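# Seat gear and two bearing rings in near-row holders

## Task

Place the gear and both bearing rings lying flat, each one inside the holder whose shape matches it, using the holders in the row closest to the robot, then release them so the grippers are no longer holding anything.

## Robot and tools

Robot: two arms, left_arm and right_arm, each ending in a two-finger parallel gripper. Scene frame: origin on the table top midway between the arms, +x out across the table, +z up, and left_arm sits on the +y side. Arm bases: left_arm at (+0.042, +0.350, 0) m, quat_wxyz (+0.999, 0, 0, -0.048); right_arm at (+0.010, -0.277, 0) m, quat_wxyz (+0.996, 0, 0, -0.090). The names left and right do not refer to sides of any image.

Gripper: the fingers extend along the gripper's own +z axis and close along its y axis. end_effector_position is the point between the pads, roughly 1 cm back from the tips. Joint ranges in rad, base to gripper: waist -2.618 to 3.054, shoulder 0 to 3.142, elbow 0 to 3.142, wrist pitch -1.571 to 1.571, wrist yaw -1.571 to 1.571, wrist roll -2.094 to 2.094. A wrist camera is mounted on each gripper and takes up room near it.

Results: the state line lists, for left_arm then right_arm, end_effector_position (m) and end_effector_quat_wxyz in the scene frame; the reported position may be off, more so when the arm reaches far. grip_measured is the measured finger opening on the same -1..+1 scale you command; the last value of Joint positions is the opening in metres. HELD marks control steps where some of your command was not sent; a pose unreachable line names an arm whose command the clearance check altered or blocked. Hand target (only when nothing is kept back) is the pose the controller is currently driving toward. FAULT lines report an arm stop; MOTOR HOT warns from 75 °C, at 90 °C that arm halts for 10 s, at 100 °C it goes limp and drops.

execute_actions(actions, pictures): actions holds at most one item. An empty list sends nothing and returns the state with pictures. {"rows": [...], "steps": n} runs n control steps (1/30 s each, 7 to 15, default 15); each row is used for one step and the final row repeats if rows run out. {"steps": n} alone is a wait of up to 300 steps, counted from the previous result, so your reply time eats into it. pictures true adds camera images.

Row layout (also the move target): one flat list of 14 numbers, each in [-1, 1]: left_arm dx, dy, dz, rx, ry, rz, opening, then right_arm dx, dy, dz, rx, ry, rz, opening. dx..rz are an offset, expressed in that gripper's own axes, from the gripper pose shown in the latest result (before any result in the scene, and for second and later calls within one reply, from where the arm is when the action begins). Every row is measured from that same reference, not from the row before. Scale: 1.0 equals 0.6 m for dx, dy, dz and 180 degrees for rotation; rx, ry, rz form one rotation vector. Opening is absolute, not an offset: +1 fully open (0.094 m), -1 closed. Always fill all 14 numbers, even for an arm that stays still.

Per step the command is clipped to within 70 mm and 16 degrees of the measured pose; damped inverse kinematics then favours position over orientation. Far targets need several actions; after an action the arm only continues to its last clipped pose. Each result is taken 7 steps before the action ends; those remaining steps run while you think. Arms tend to finish a centimetre or more low, and zero offsets let them sink and pull them back to the reference pose (they are not a pause). To hold an arm in place, send the offset back to its desired pose in the first call of a reply and zeros in later calls, aiming higher if it still sags.

move(target, speed): target is the 14-number list above, same reference and scale. Each gripper follows a straight path toward its goal; paths finish together, lasting 0.5 to 10 s (cut off at 10 s). speed is in m/s, 0.002 to 0.5, default 0.25; rotation is capped at twice that in rad/s. Openings are sent at the start. Paths ignore obstacles and the other arm; grippers lag and may overshoot speed near full reach. Result adds a move: line (done, off_target, moving, held, fault) and limits (paced = pose clipped, held = steps blocked, then possibly fast catch-up), plus each gripper's distance from its target.

wait(seconds): 0 to 10 s, sends nothing new. zoom_image(camera, region): camera is cam_high, cam_low, cam_left_wrist or cam_right_wrist (all 504x504); region [x0, y0, x1, y1] in pixels from the top-left, at most 504 by 504. read_manual(section) gives only licence text. finished_scene(scene) ends the scene irrevocably and reports success; call it only after the parts rest in their holders and both grippers have let go.

Grasping: to hold a part, command an opening about 0.03 below grip_measured; smaller margins grip lighter. Finger force tops out around 50 to 62 N per pad, lower on very thin parts. Readings may be off by about 1 mm per gripper.

Avoid: knocking or placing anything off the table (fails the task), letting the arms strike or press on each other, fast contacts or targets far beyond a contact (harder impacts), drops, slips and slams. Brief external tugs on a held part or pushes on loose objects may happen. Long holds heat motors, so place parts promptly.

Each tool is called after ">>>" as a command line: name --argument value for each argument, lists and objects as JSON in quotes; but a table of rows of numbers goes row by row, as --pt "numbers of a row", without its own name.

## Session

>>> execute_actions --actions '[]'

Scene clock: 0.00 s of 6300.00 s.
left_arm: end_effector_position=(+0.2633, -0.1665, +0.3598) grip_measured=+1.000 end_effector_quat_wxyz=(+0.701, +0.553, +0.421, -0.160) | right_arm: end_effector_position=(+0.5815, -0.5245, +0.1703) grip_measured=+1.000 end_effector_quat_wxyz=(+0.578, +0.733, +0.354, -0.054)
Joint positions: left_arm=[-1.084  1.732  1.382  0.383 -0.034  0.697  0.094] | right_arm=[ 0.007  2.385  2.017 -0.229  0.954  1.534  0.094]
Joint velocities: left_arm=[-0.007  0.007 -0.002 -0.007 -0.007  0.022  0.   ] | right_arm=[ 0.007 -0.012  0.002  0.081  0.095 -0.051  0.   ]
Motor temperatures (°C, as the motors report them): left_arm=[28 25 26 27 28 28] | right_arm=[26 26 26 27 24 27]
Hand target (left_arm): +0.263, -0.165, +0.367; +0.704, +0.548, +0.421, -0.164
Hand target (right_arm): +0.580, -0.526, +0.188; +0.588, +0.731, +0.343, -0.050

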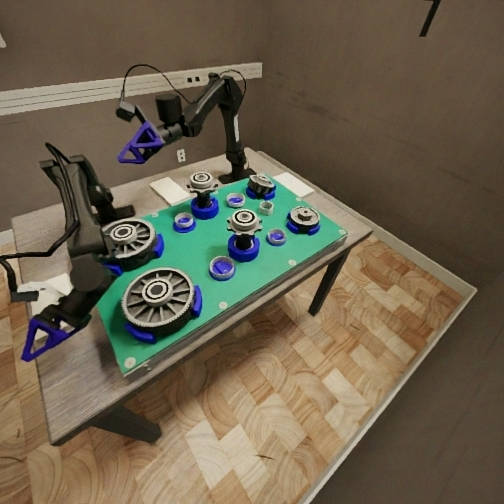

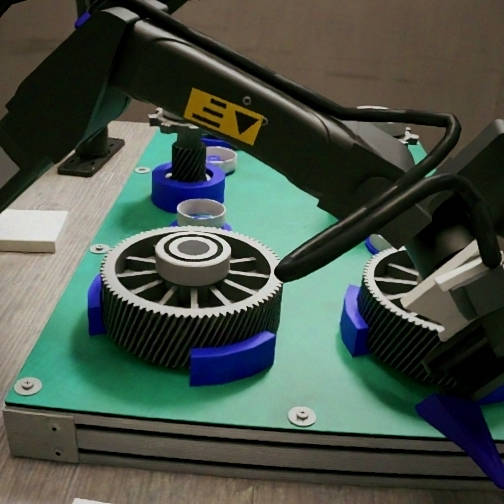

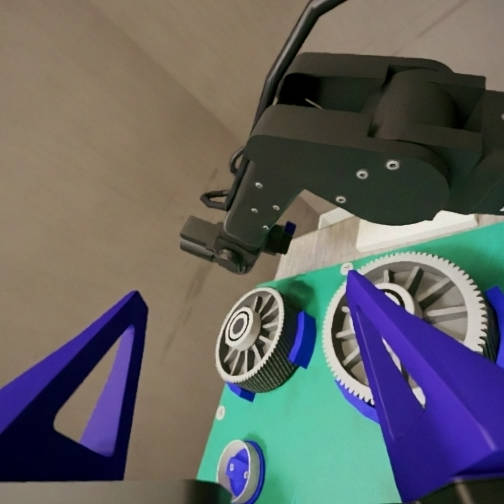

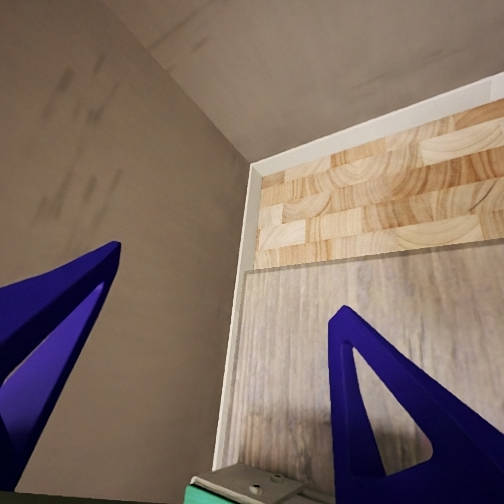

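>>> zoom_image --camera "cam_high" --region '[90, 150, 360, 290]'

>>> zoom_image --camera "cam_high" --region '[0, 180, 220, 390]'

Region (90, 150, 360, 290) of cam_high's 504x504 image, scaled by 1.867, with more detail than that image has; it fills the top 261 rows of this view, and the rest is white.

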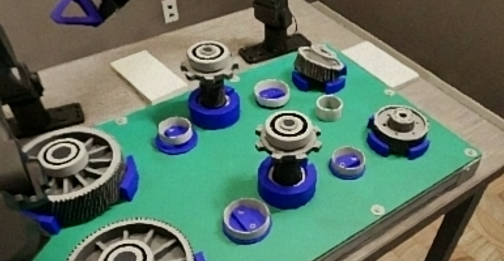

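Region (0, 180, 220, 390) of cam_high's 504x504 image, scaled by 2.291, with more detail than that image has; it fills the top 481 rows of this view, and the rest is white.

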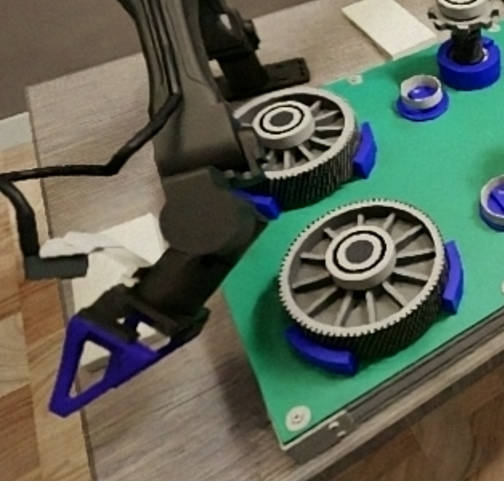

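>>> move --target '[0.275,0.074,-0.571,-0.127,0.559,-0.441,1,0,0,0,0,0,0,1]' --speed 0.4

Scene clock: 4.43 s of 6300.00 s.
left_arm: end_effector_position=(+0.2555, +0.1953, +0.2459) grip_measured=+1.000 end_effector_quat_wxyz=(+0.085, +0.015, +0.995, -0.055) | right_arm: end_effector_position=(+0.5826, -0.5239, +0.1697) grip_measured=+1.000 end_effector_quat_wxyz=(+0.577, +0.733, +0.356, -0.051)
Joint positions: left_arm=[-0.542  1.441  1.648 -1.574 -0.01  -0.607  0.094] | right_arm=[ 0.007  2.385  2.017 -0.229  0.946  1.534  0.094]
Joint velocities: left_arm=[-0.002  0.002 -0.022  0.007  0.022 -0.037  0.   ] | right_arm=[-0.002  0.002  0.012 -0.007 -0.037 -0.007  0.   ]
Motor temperatures (°C, as the motors report them): left_arm=[28 26 27 28 28 28] | right_arm=[26 29 27 28 24 27]
Hand target (left_arm): +0.251, +0.200, +0.246; +0.082, +0.009, +0.995, -0.056
Hand target (right_arm): +0.582, -0.524, +0.170; +0.578, +0.733, +0.354, -0.054
Off the commanded pose (left_arm): 0.008 m, 12 deg.
Off the commanded pose (right_arm): 0.001 m, 0 deg.
joint sent to its limit (left arm) — the command would take joint 4 (wrist pitch) past its lower limit, so that joint was sent only as far as its limit.
Kept back: nothing.
move: off_target (left_arm)
camera_calibration (this result's frames):
cam_left_wrist: T_world_to_cam=[[-0.157517, -0.984233, 0.0804605, 0.206872], [-0.840276, 0.176388, 0.512663, 0.0756044], [-0.518772, 0.0131439, -0.854812, 0.460507], [0, 0, 0, 1]] pos_world=[0.335012, 0.184222, 0.338242]
cam_right_wrist: T_world_to_cam=[[-0.823617, -0.0845726, -0.560805, 0.522265], [0.157075, 0.916123, -0.368843, 0.472256], [0.54496, -0.391874, -0.741251, -0.288181], [0, 0, 0, 1]] pos_world=[0.513014, -0.501406, 0.253463]

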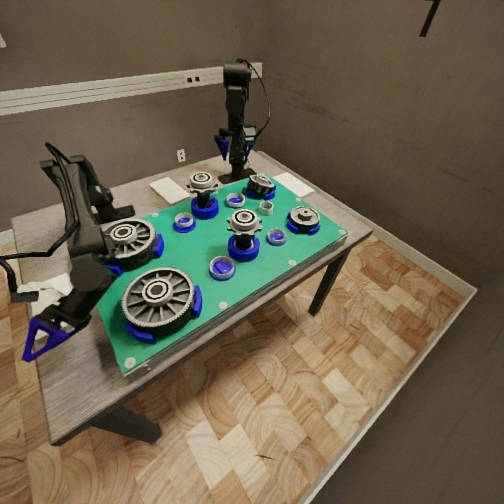

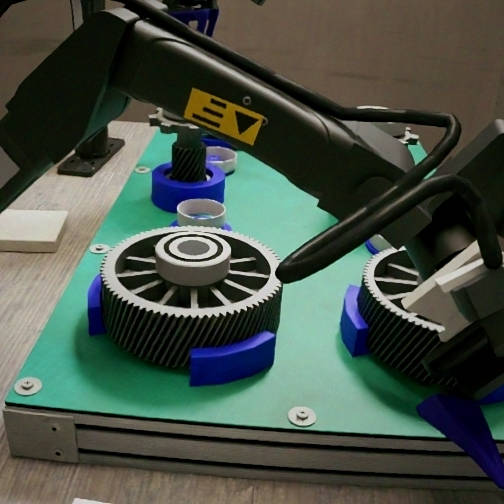

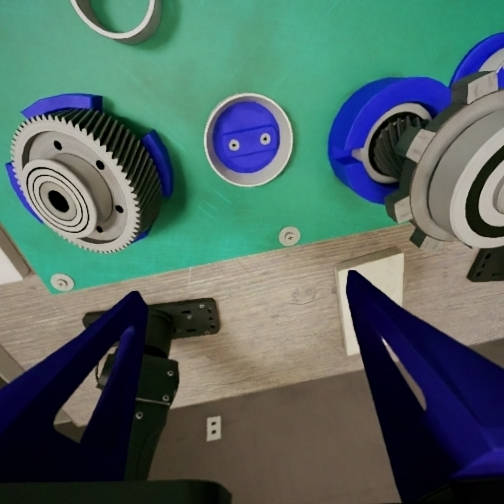

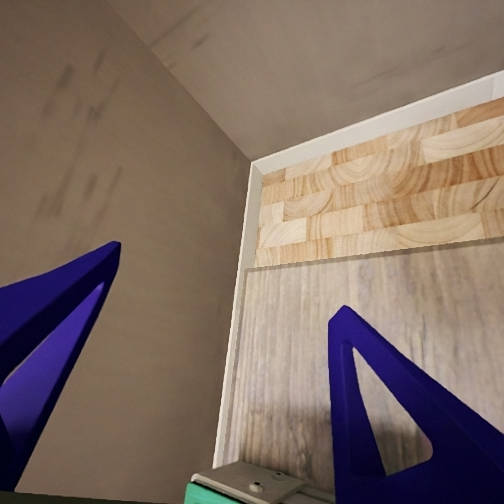

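>>> zoom_image --camera "cam_high" --region '[165, 165, 325, 285]'

>>> zoom_image --camera "cam_left_wrist" --region '[0, 0, 320, 280]'

>>> zoom_image --camera "cam_low" --region '[130, 130, 270, 250]'

Region (165, 165, 325, 285) of cam_high's 504x504 image, scaled by 3.150, with more detail than that image has; it fills the top 378 rows of this view, and the rest is white.

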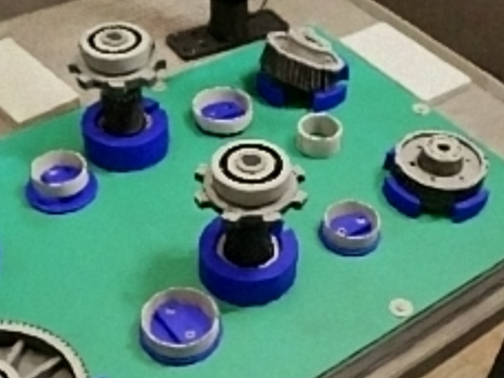

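Region (0, 0, 320, 280) of cam_left_wrist's 504x504 image, scaled by 1.575, with more detail than that image has; it fills the top 441 rows of this view, and the rest is white.

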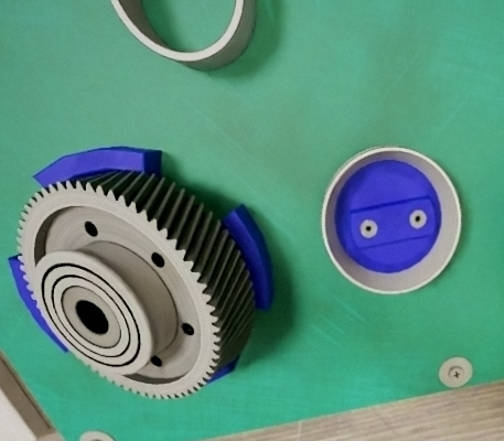

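Region (130, 130, 270, 250) of cam_low's 504x504 image, scaled by 3.600, with more detail than that image has; it fills the top 432 rows of this view, and the rest is white.

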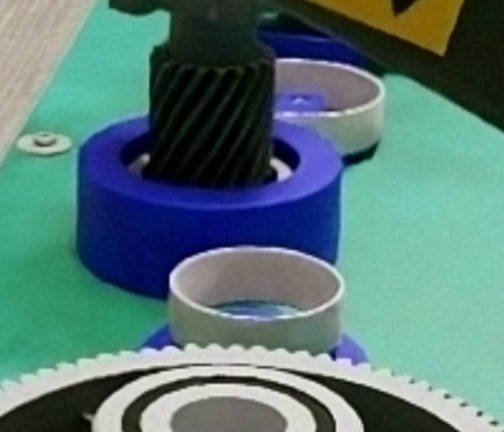

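>>> move --target '[-0.025,-0.013,0.22,-0.035,0.054,-0.01,1,0,0,0,0,0,0,1]'

Scene clock: 6.57 s of 6300.00 s.
left_arm: end_effector_position=(+0.2879, +0.1697, +0.1202) grip_measured=+1.000 end_effector_quat_wxyz=(-0.009, +0.011, +1.000, +0.008) | right_arm: end_effector_position=(+0.5836, -0.5233, +0.1691) grip_measured=+1.000 end_effector_quat_wxyz=(+0.576, +0.733, +0.358, -0.048)
Joint positions: left_arm=[-0.542  1.719  1.434 -1.311 -0.002 -0.615  0.094] | right_arm=[ 0.007  2.385  2.017 -0.229  0.939  1.534  0.094]
Joint velocities: left_arm=[-0.002  0.002 -0.002 -0.007 -0.037  0.051  0.   ] | right_arm=[-0.012  0.002 -0.012 -0.037  0.081 -0.007  0.   ]
Motor temperatures (°C, as the motors report them): left_arm=[28 27 27 28 28 28] | right_arm=[26 31 27 28 24 27]
Hand target (left_arm): +0.292, +0.170, +0.122; +0.000, +0.000, +1.000, -0.000
Hand target (right_arm): +0.583, -0.524, +0.170; +0.577, +0.733, +0.356, -0.051
Off the commanded pose (left_arm): 0.005 m, 2 deg.
Off the commanded pose (right_arm): 0.001 m, 0 deg.
Kept back: nothing.
move: done
camera_calibration (this result's frames):
cam_left_wrist: T_world_to_cam=[[-0.144429, -0.989342, -0.018516, 0.205831], [-0.729083, 0.0937461, 0.677975, 0.133946], [-0.669013, 0.111419, -0.734852, 0.382284], [0, 0, 0, 1]] pos_world=[0.383139, 0.148487, 0.193921]
cam_right_wrist: T_world_to_cam=[[-0.822707, -0.087259, -0.561729, 0.521015], [0.151833, 0.918521, -0.365057, 0.475011], [0.547815, -0.385623, -0.742424, -0.287114], [0, 0, 0, 1]] pos_world=[0.513805, -0.501562, 0.252915]

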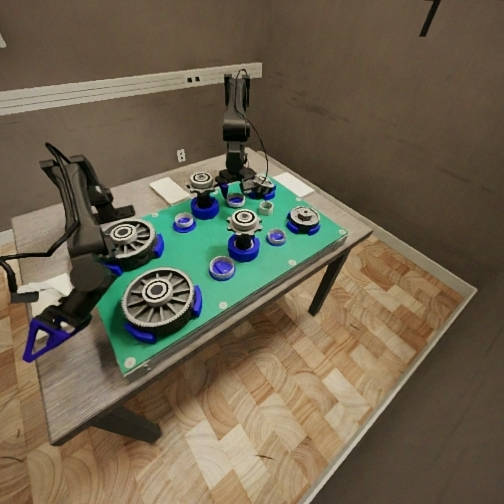

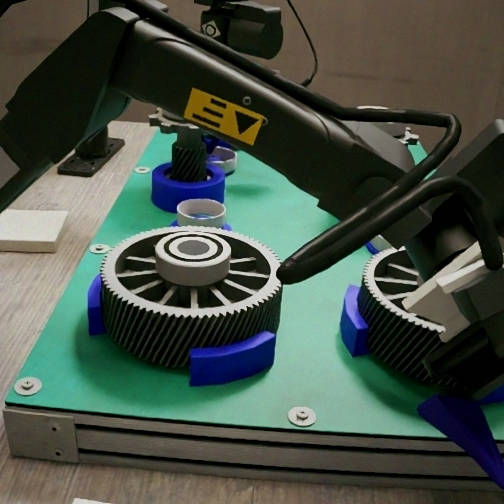

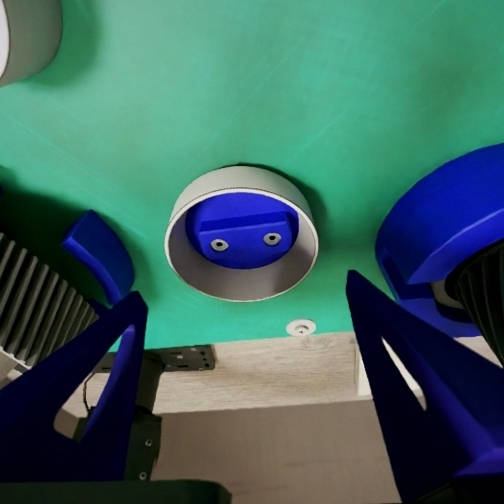

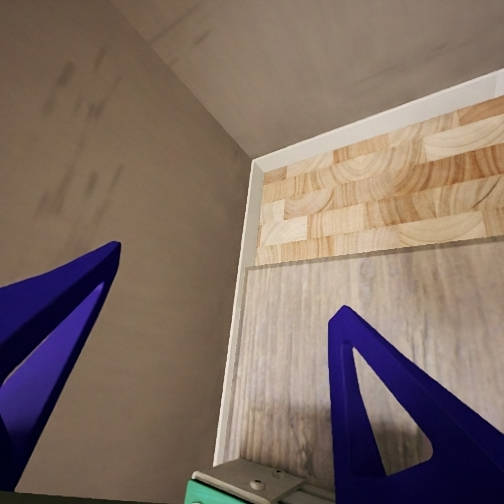

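>>> move --target '[-0.012,0,0.06,0,0,0,1,0,0,0,0,0,0,1]' --speed 0.1

>>> zoom_image --camera "cam_low" --region '[130, 100, 300, 250]'

Scene clock: 7.90 s of 6300.00 s.
left_arm: end_effector_position=(+0.2911, +0.1673, +0.0876) grip_measured=+1.000 end_effector_quat_wxyz=(-0.012, +0.012, +1.000, +0.010) | right_arm: end_effector_position=(+0.5846, -0.5226, +0.1685) grip_measured=+1.000 end_effector_quat_wxyz=(+0.575, +0.733, +0.360, -0.045)
Joint positions: left_arm=[-0.542  1.753  1.344 -1.193 -0.002 -0.613  0.094] | right_arm=[ 0.007  2.385  2.017 -0.229  0.931  1.534  0.094]
Joint velocities: left_arm=[ 0.002 -0.002 -0.027  0.007 -0.007 -0.051  0.   ] | right_arm=[-0.007 -0.002 -0.017 -0.037  0.066  0.022  0.   ]
Motor temperatures (°C, as the motors report them): left_arm=[28 27 27 28 28 28] | right_arm=[26 31 27 28 24 27]
Hand target (left_arm): +0.294, +0.169, +0.084; -0.009, +0.011, +1.000, +0.008
Hand target (right_arm): +0.584, -0.523, +0.169; +0.576, +0.733, +0.358, -0.048
Off the commanded pose (left_arm): 0.006 m, 0 deg.
Off the commanded pose (right_arm): 0.001 m, 0 deg.
Kept back: nothing.
move: done
camera_calibration (this result's frames):
cam_left_wrist: T_world_to_cam=[[-0.14642, -0.988988, -0.0215307, 0.204124], [-0.725337, 0.0925354, 0.682146, 0.157366], [-0.672642, 0.115497, -0.730899, 0.360758], [0, 0, 0, 1]] pos_world=[0.386693, 0.145648, 0.160726]
cam_right_wrist: T_world_to_cam=[[-0.82173, -0.0900768, -0.562714, 0.519696], [0.146296, 0.920994, -0.361065, 0.4779], [0.550779, -0.37902, -0.74363, -0.285968], [0, 0, 0, 1]] pos_world=[0.51464, -0.501718, 0.252339]

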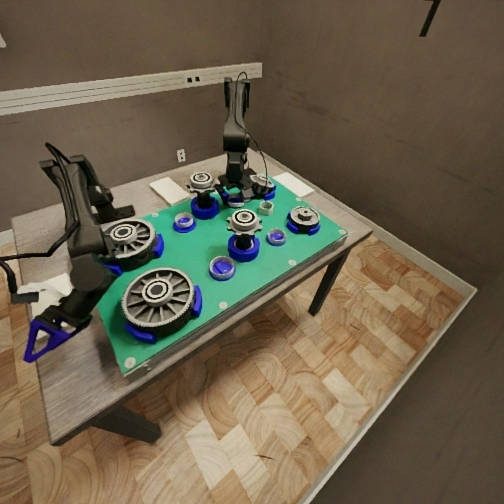

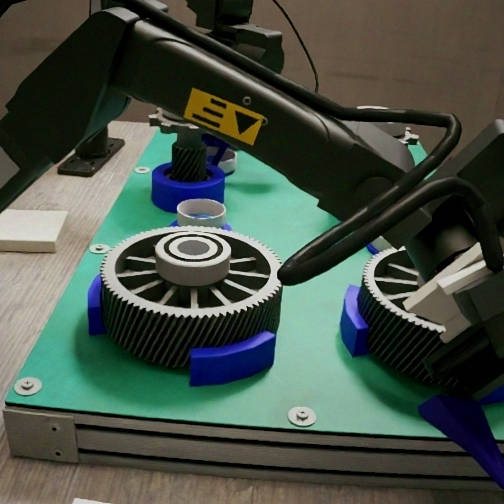

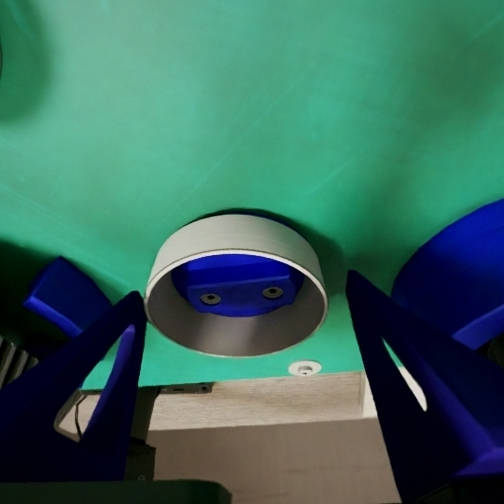

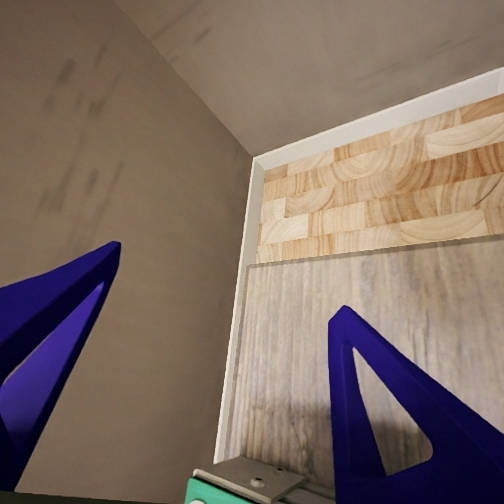

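Region (130, 100, 300, 250) of cam_low's 504x504 image, scaled by 2.965, with more detail than that image has; it fills the top 445 rows of this view, and the rest is white.

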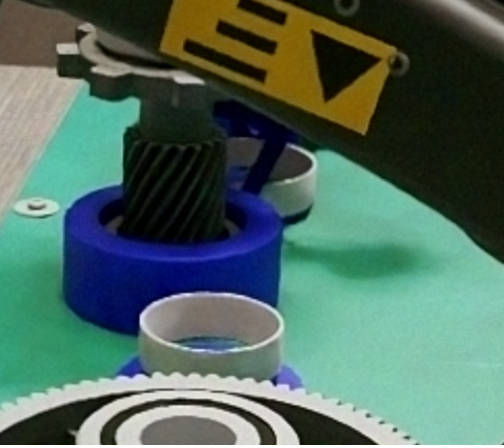

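>>> move --target '[0,0.005,0.025,0,0,0,1,0,0,0,0,0,0,1]' --speed 0.05

>>> move --target '[0,0,0,0,0,0,0.5,0,0,0,0,0,0,1]'

Scene clock: 9.10 s of 6300.00 s.
left_arm: end_effector_position=(+0.2898, +0.1681, +0.0781) grip_measured=+1.000 end_effector_quat_wxyz=(-0.012, +0.012, +1.000, +0.010) | right_arm: end_effector_position=(+0.5856, -0.5220, +0.1679) grip_measured=+1.000 end_effector_quat_wxyz=(+0.574, +0.733, +0.362, -0.043)
Joint positions: left_arm=[-0.542  1.753  1.306 -1.154 -0.002 -0.613  0.094] | right_arm=[ 0.007  2.385  2.017 -0.229  0.924  1.534  0.094]
Joint velocities: left_arm=[-0.022  0.012 -0.002 -0.037  0.051 -0.022  0.   ] | right_arm=[-0.007 -0.007  0.002 -0.066 -0.051 -0.007  0.   ]
Motor temperatures (°C, as the motors report them): left_arm=[28 27 27 28 28 28] | right_arm=[26 32 27 28 24 27]
Hand target (left_arm): +0.291, +0.170, +0.073; -0.012, +0.012, +1.000, +0.010
Hand target (right_arm): +0.585, -0.523, +0.169; +0.575, +0.733, +0.360, -0.045
Off the commanded pose (left_arm): 0.006 m, 0 deg.
Off the commanded pose (right_arm): 0.001 m, 0 deg.
Kept back: nothing.
move: done
camera_calibration (this result's frames):
cam_left_wrist: T_world_to_cam=[[-0.146393, -0.989011, -0.0206556, 0.2045], [-0.72581, 0.0932002, 0.681552, 0.162903], [-0.672137, 0.114767, -0.731478, 0.352922], [0, 0, 0, 1]] pos_world=[0.385386, 0.146567, 0.151352]
cam_right_wrist: T_world_to_cam=[[-0.820785, -0.0927441, -0.563659, 0.518441], [0.141019, 0.923295, -0.357266, 0.480634], [0.553558, -0.372725, -0.744748, -0.284857], [0, 0, 0, 1]] pos_world=[0.515435, -0.501859, 0.251791]

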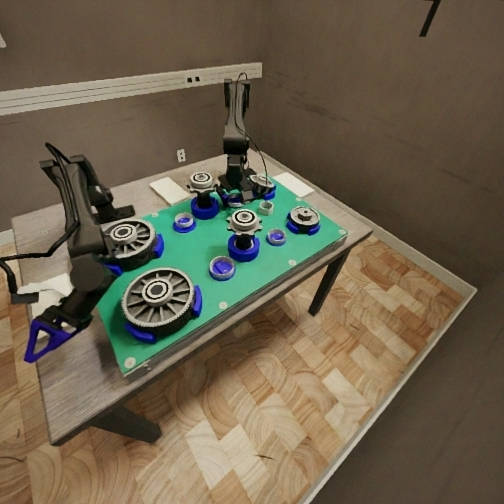

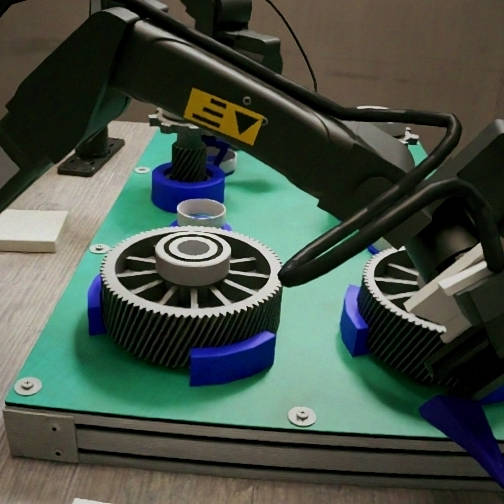

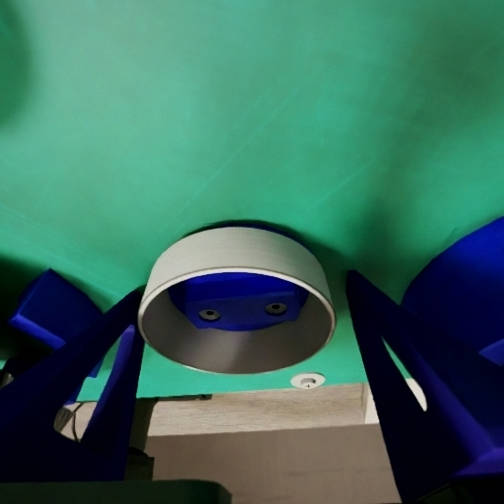

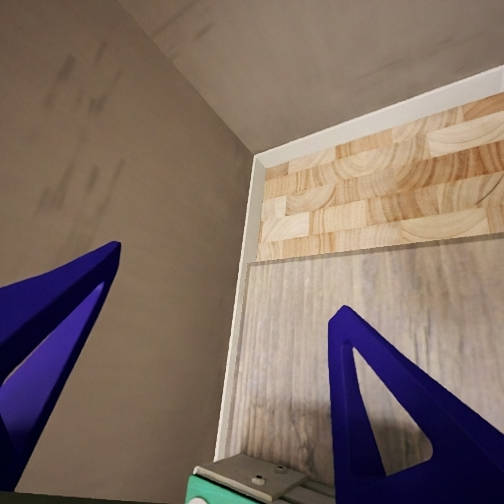

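Scene clock: 9.60 s of 6300.00 s.
left_arm: end_effector_position=(+0.2898, +0.1680, +0.0781) grip_measured=+0.569 end_effector_quat_wxyz=(-0.012, +0.012, +1.000, +0.009) | right_arm: end_effector_position=(+0.5865, -0.5214, +0.1674) grip_measured=+1.000 end_effector_quat_wxyz=(+0.572, +0.734, +0.364, -0.040)
Joint positions: left_arm=[-0.542  1.753  1.306 -1.154 -0.001 -0.613  0.074] | right_arm=[ 0.007  2.385  2.017 -0.229  0.917  1.534  0.094]
Joint velocities: left_arm=[ 0.002 -0.002  0.002 -0.007  0.022 -0.022  0.001] | right_arm=[ 0.002  0.002  0.007 -0.007  0.051 -0.037  0.   ]
Motor temperatures (°C, as the motors report them): left_arm=[28 27 27 28 28 28] | right_arm=[26 32 27 28 24 27]
Hand target (left_arm): +0.290, +0.168, +0.078; -0.012, +0.012, +1.000, +0.009
Hand target (right_arm): +0.586, -0.522, +0.168; +0.573, +0.733, +0.362, -0.043
Off the commanded pose (left_arm): 0.000 m, 0 deg.
Off the commanded pose (right_arm): 0.001 m, 0 deg.
Kept back: nothing.
move: done
camera_calibration (this result's frames):
cam_left_wrist: T_world_to_cam=[[-0.14638, -0.989027, -0.019983, 0.204327], [-0.725503, 0.0936014, 0.681824, 0.162677], [-0.672472, 0.114303, -0.731243, 0.353036], [0, 0, 0, 1]] pos_world=[0.385339, 0.146505, 0.151321]
cam_right_wrist: T_world_to_cam=[[-0.819823, -0.0954018, -0.564614, 0.517182], [0.135726, 0.92555, -0.353463, 0.483359], [0.5563, -0.366409, -0.745838, -0.283726], [0, 0, 0, 1]] pos_world=[0.51623, -0.501993, 0.251244]

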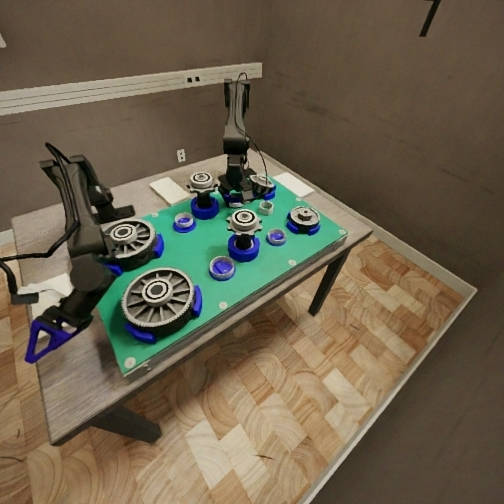

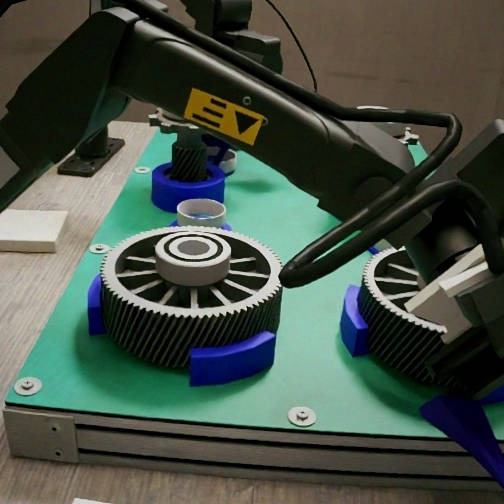

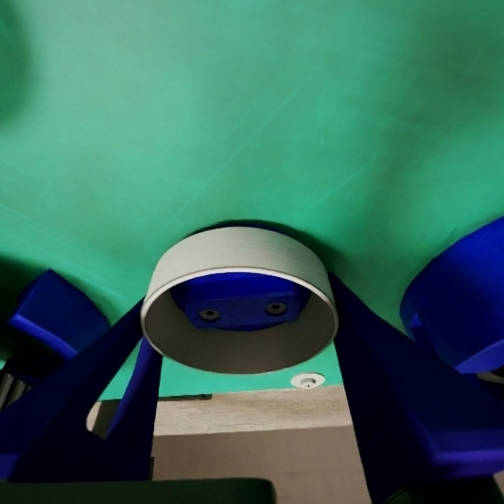

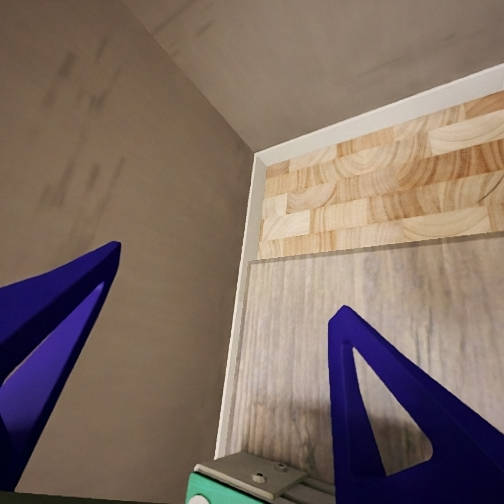

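>>> move --target '[0,0,-0.05,0,0,0,0.52,0,0,0,0,0,0,1]' --speed 0.15

>>> move --target '[-0.145,-0.045,0,0,0,-0.167,0.52,0,0,0,0,0,0,1]'

Scene clock: 11.13 s of 6300.00 s.
left_arm: end_effector_position=(+0.2861, +0.1705, +0.0962) grip_measured=+0.569 end_effector_quat_wxyz=(-0.024, +0.012, +0.999, +0.018) | right_arm: end_effector_position=(+0.5875, -0.5208, +0.1668) grip_measured=+1.000 end_effector_quat_wxyz=(+0.571, +0.734, +0.367, -0.037)
Joint positions: left_arm=[-0.542  1.753  1.377 -1.255 -0.001 -0.613  0.074] | right_arm=[ 0.007  2.385  2.017 -0.229  0.909  1.534  0.094]
Joint velocities: left_arm=[-0.002 -0.007 -0.007 -0.037 -0.051 -0.007  0.001] | right_arm=[ 0.007 -0.007 -0.022 -0.081 -0.066 -0.007  0.   ]
Motor temperatures (°C, as the motors report them): left_arm=[28 27 28 28 28 28] | right_arm=[26 33 28 29 24 27]
Hand target (left_arm): +0.290, +0.168, +0.108; -0.012, +0.012, +1.000, +0.009
Hand target (right_arm): +0.587, -0.521, +0.167; +0.572, +0.734, +0.364, -0.040
Off the commanded pose (left_arm): 0.013 m, 2 deg.
Off the commanded pose (right_arm): 0.001 m, 0 deg.
Kept back: nothing.
move: off_target (left_arm)
camera_calibration (this result's frames):
cam_left_wrist: T_world_to_cam=[[-0.147006, -0.988568, -0.0334921, 0.208049], [-0.708445, 0.0815992, 0.701033, 0.142804], [-0.690286, 0.126783, -0.712342, 0.364671], [0, 0, 0, 1]] pos_world=[0.38348, 0.147784, 0.166628]
cam_right_wrist: T_world_to_cam=[[-0.818844, -0.0980499, -0.565579, 0.51592], [0.130416, 0.927757, -0.349654, 0.486074], [0.559004, -0.360073, -0.746902, -0.282574], [0, 0, 0, 1]] pos_world=[0.517027, -0.50212, 0.250696]

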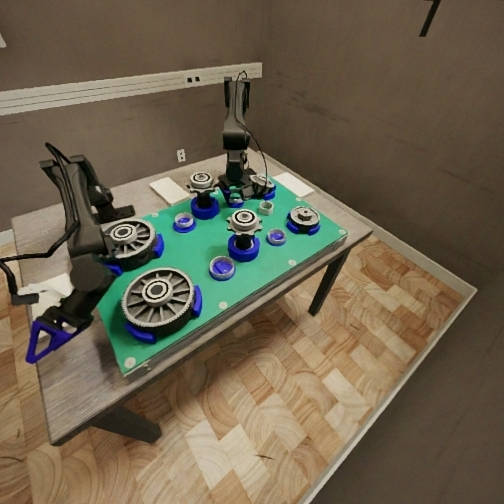

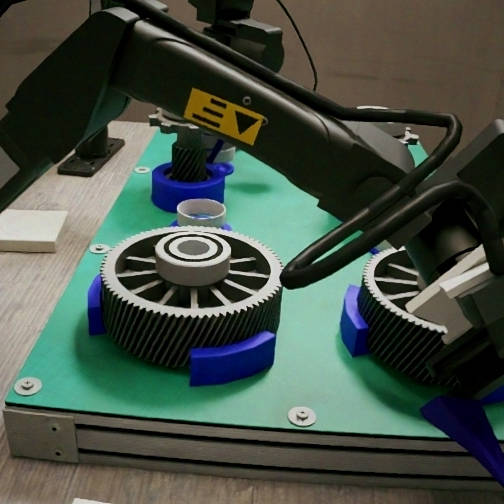

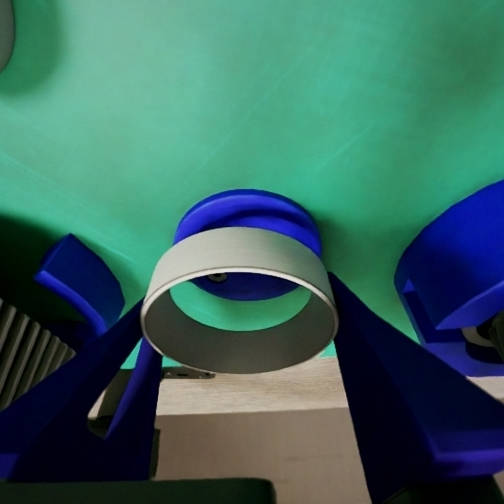

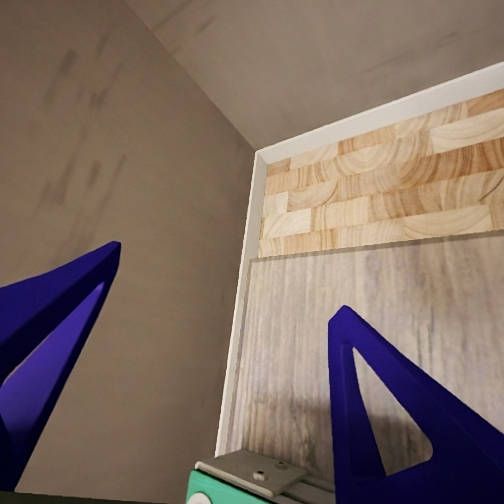

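Scene clock: 12.77 s of 6300.00 s.
left_arm: end_effector_position=(+0.3671, +0.1395, +0.0848) grip_measured=+0.569 end_effector_quat_wxyz=(-0.026, -0.237, +0.971, +0.026) | right_arm: end_effector_position=(+0.5885, -0.5201, +0.1662) grip_measured=+1.000 end_effector_quat_wxyz=(+0.570, +0.734, +0.369, -0.035)
Joint positions: left_arm=[-0.481  2.1    1.805 -1.348  0.003 -1.055  0.074] | right_arm=[ 0.007  2.385  2.017 -0.229  0.902  1.534  0.094]
Joint velocities: left_arm=[ 0.017 -0.002 -0.012  0.022 -0.022  0.022 -0.   ] | right_arm=[-0.002  0.002 -0.007  0.007  0.066 -0.037  0.   ]
Motor temperatures (°C, as the motors report them): left_arm=[28 28 28 28 28 28] | right_arm=[26 33 28 29 24 27]
Hand target (left_arm): +0.372, +0.141, +0.093; -0.019, -0.247, +0.968, +0.023
Hand target (right_arm): +0.588, -0.521, +0.167; +0.571, +0.734, +0.367, -0.037
Off the commanded pose (left_arm): 0.008 m, 1 deg.
Off the commanded pose (right_arm): 0.001 m, 0 deg.
Kept back: nothing.
move: done
camera_calibration (this result's frames):
cam_left_wrist: T_world_to_cam=[[0.347431, -0.935681, -0.0615849, 0.00237888], [-0.658113, -0.290096, 0.694788, 0.244526], [-0.667966, -0.200861, -0.716573, 0.454264], [0, 0, 0, 1]] pos_world=[0.463533, 0.164406, 0.155766]
cam_right_wrist: T_world_to_cam=[[-0.817849, -0.100688, -0.566555, 0.514656], [0.125091, 0.929918, -0.34584, 0.488778], [0.561671, -0.353716, -0.747938, -0.281402], [0, 0, 0, 1]] pos_world=[0.517825, -0.50224, 0.250149]

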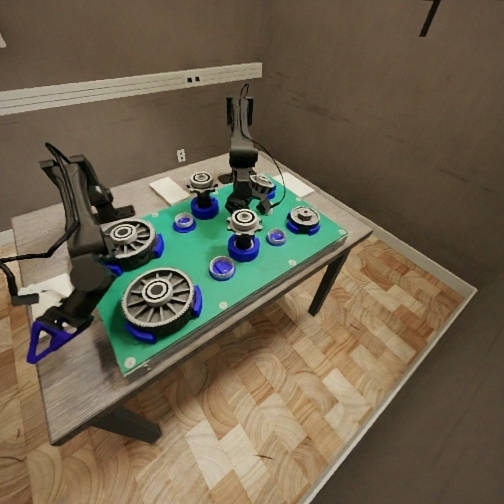

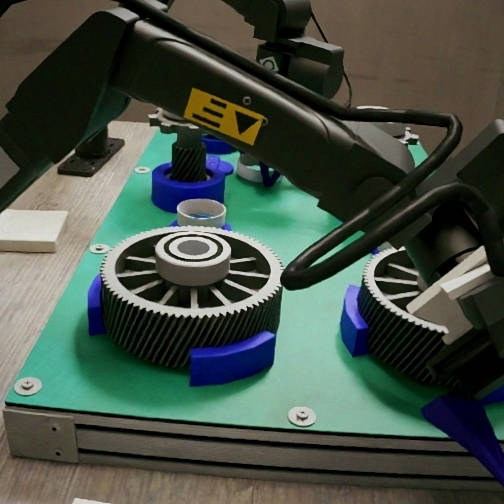

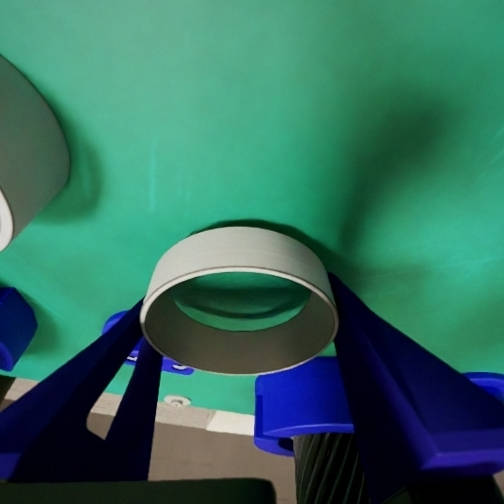

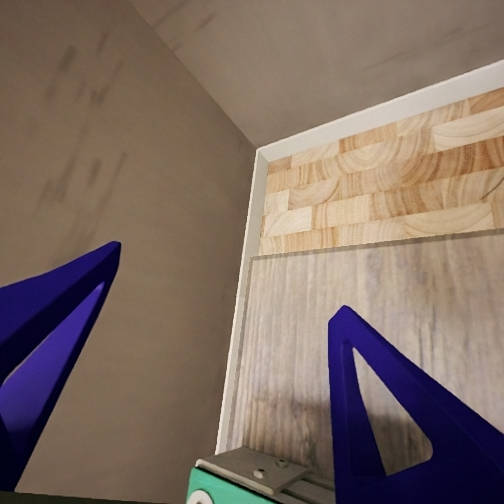

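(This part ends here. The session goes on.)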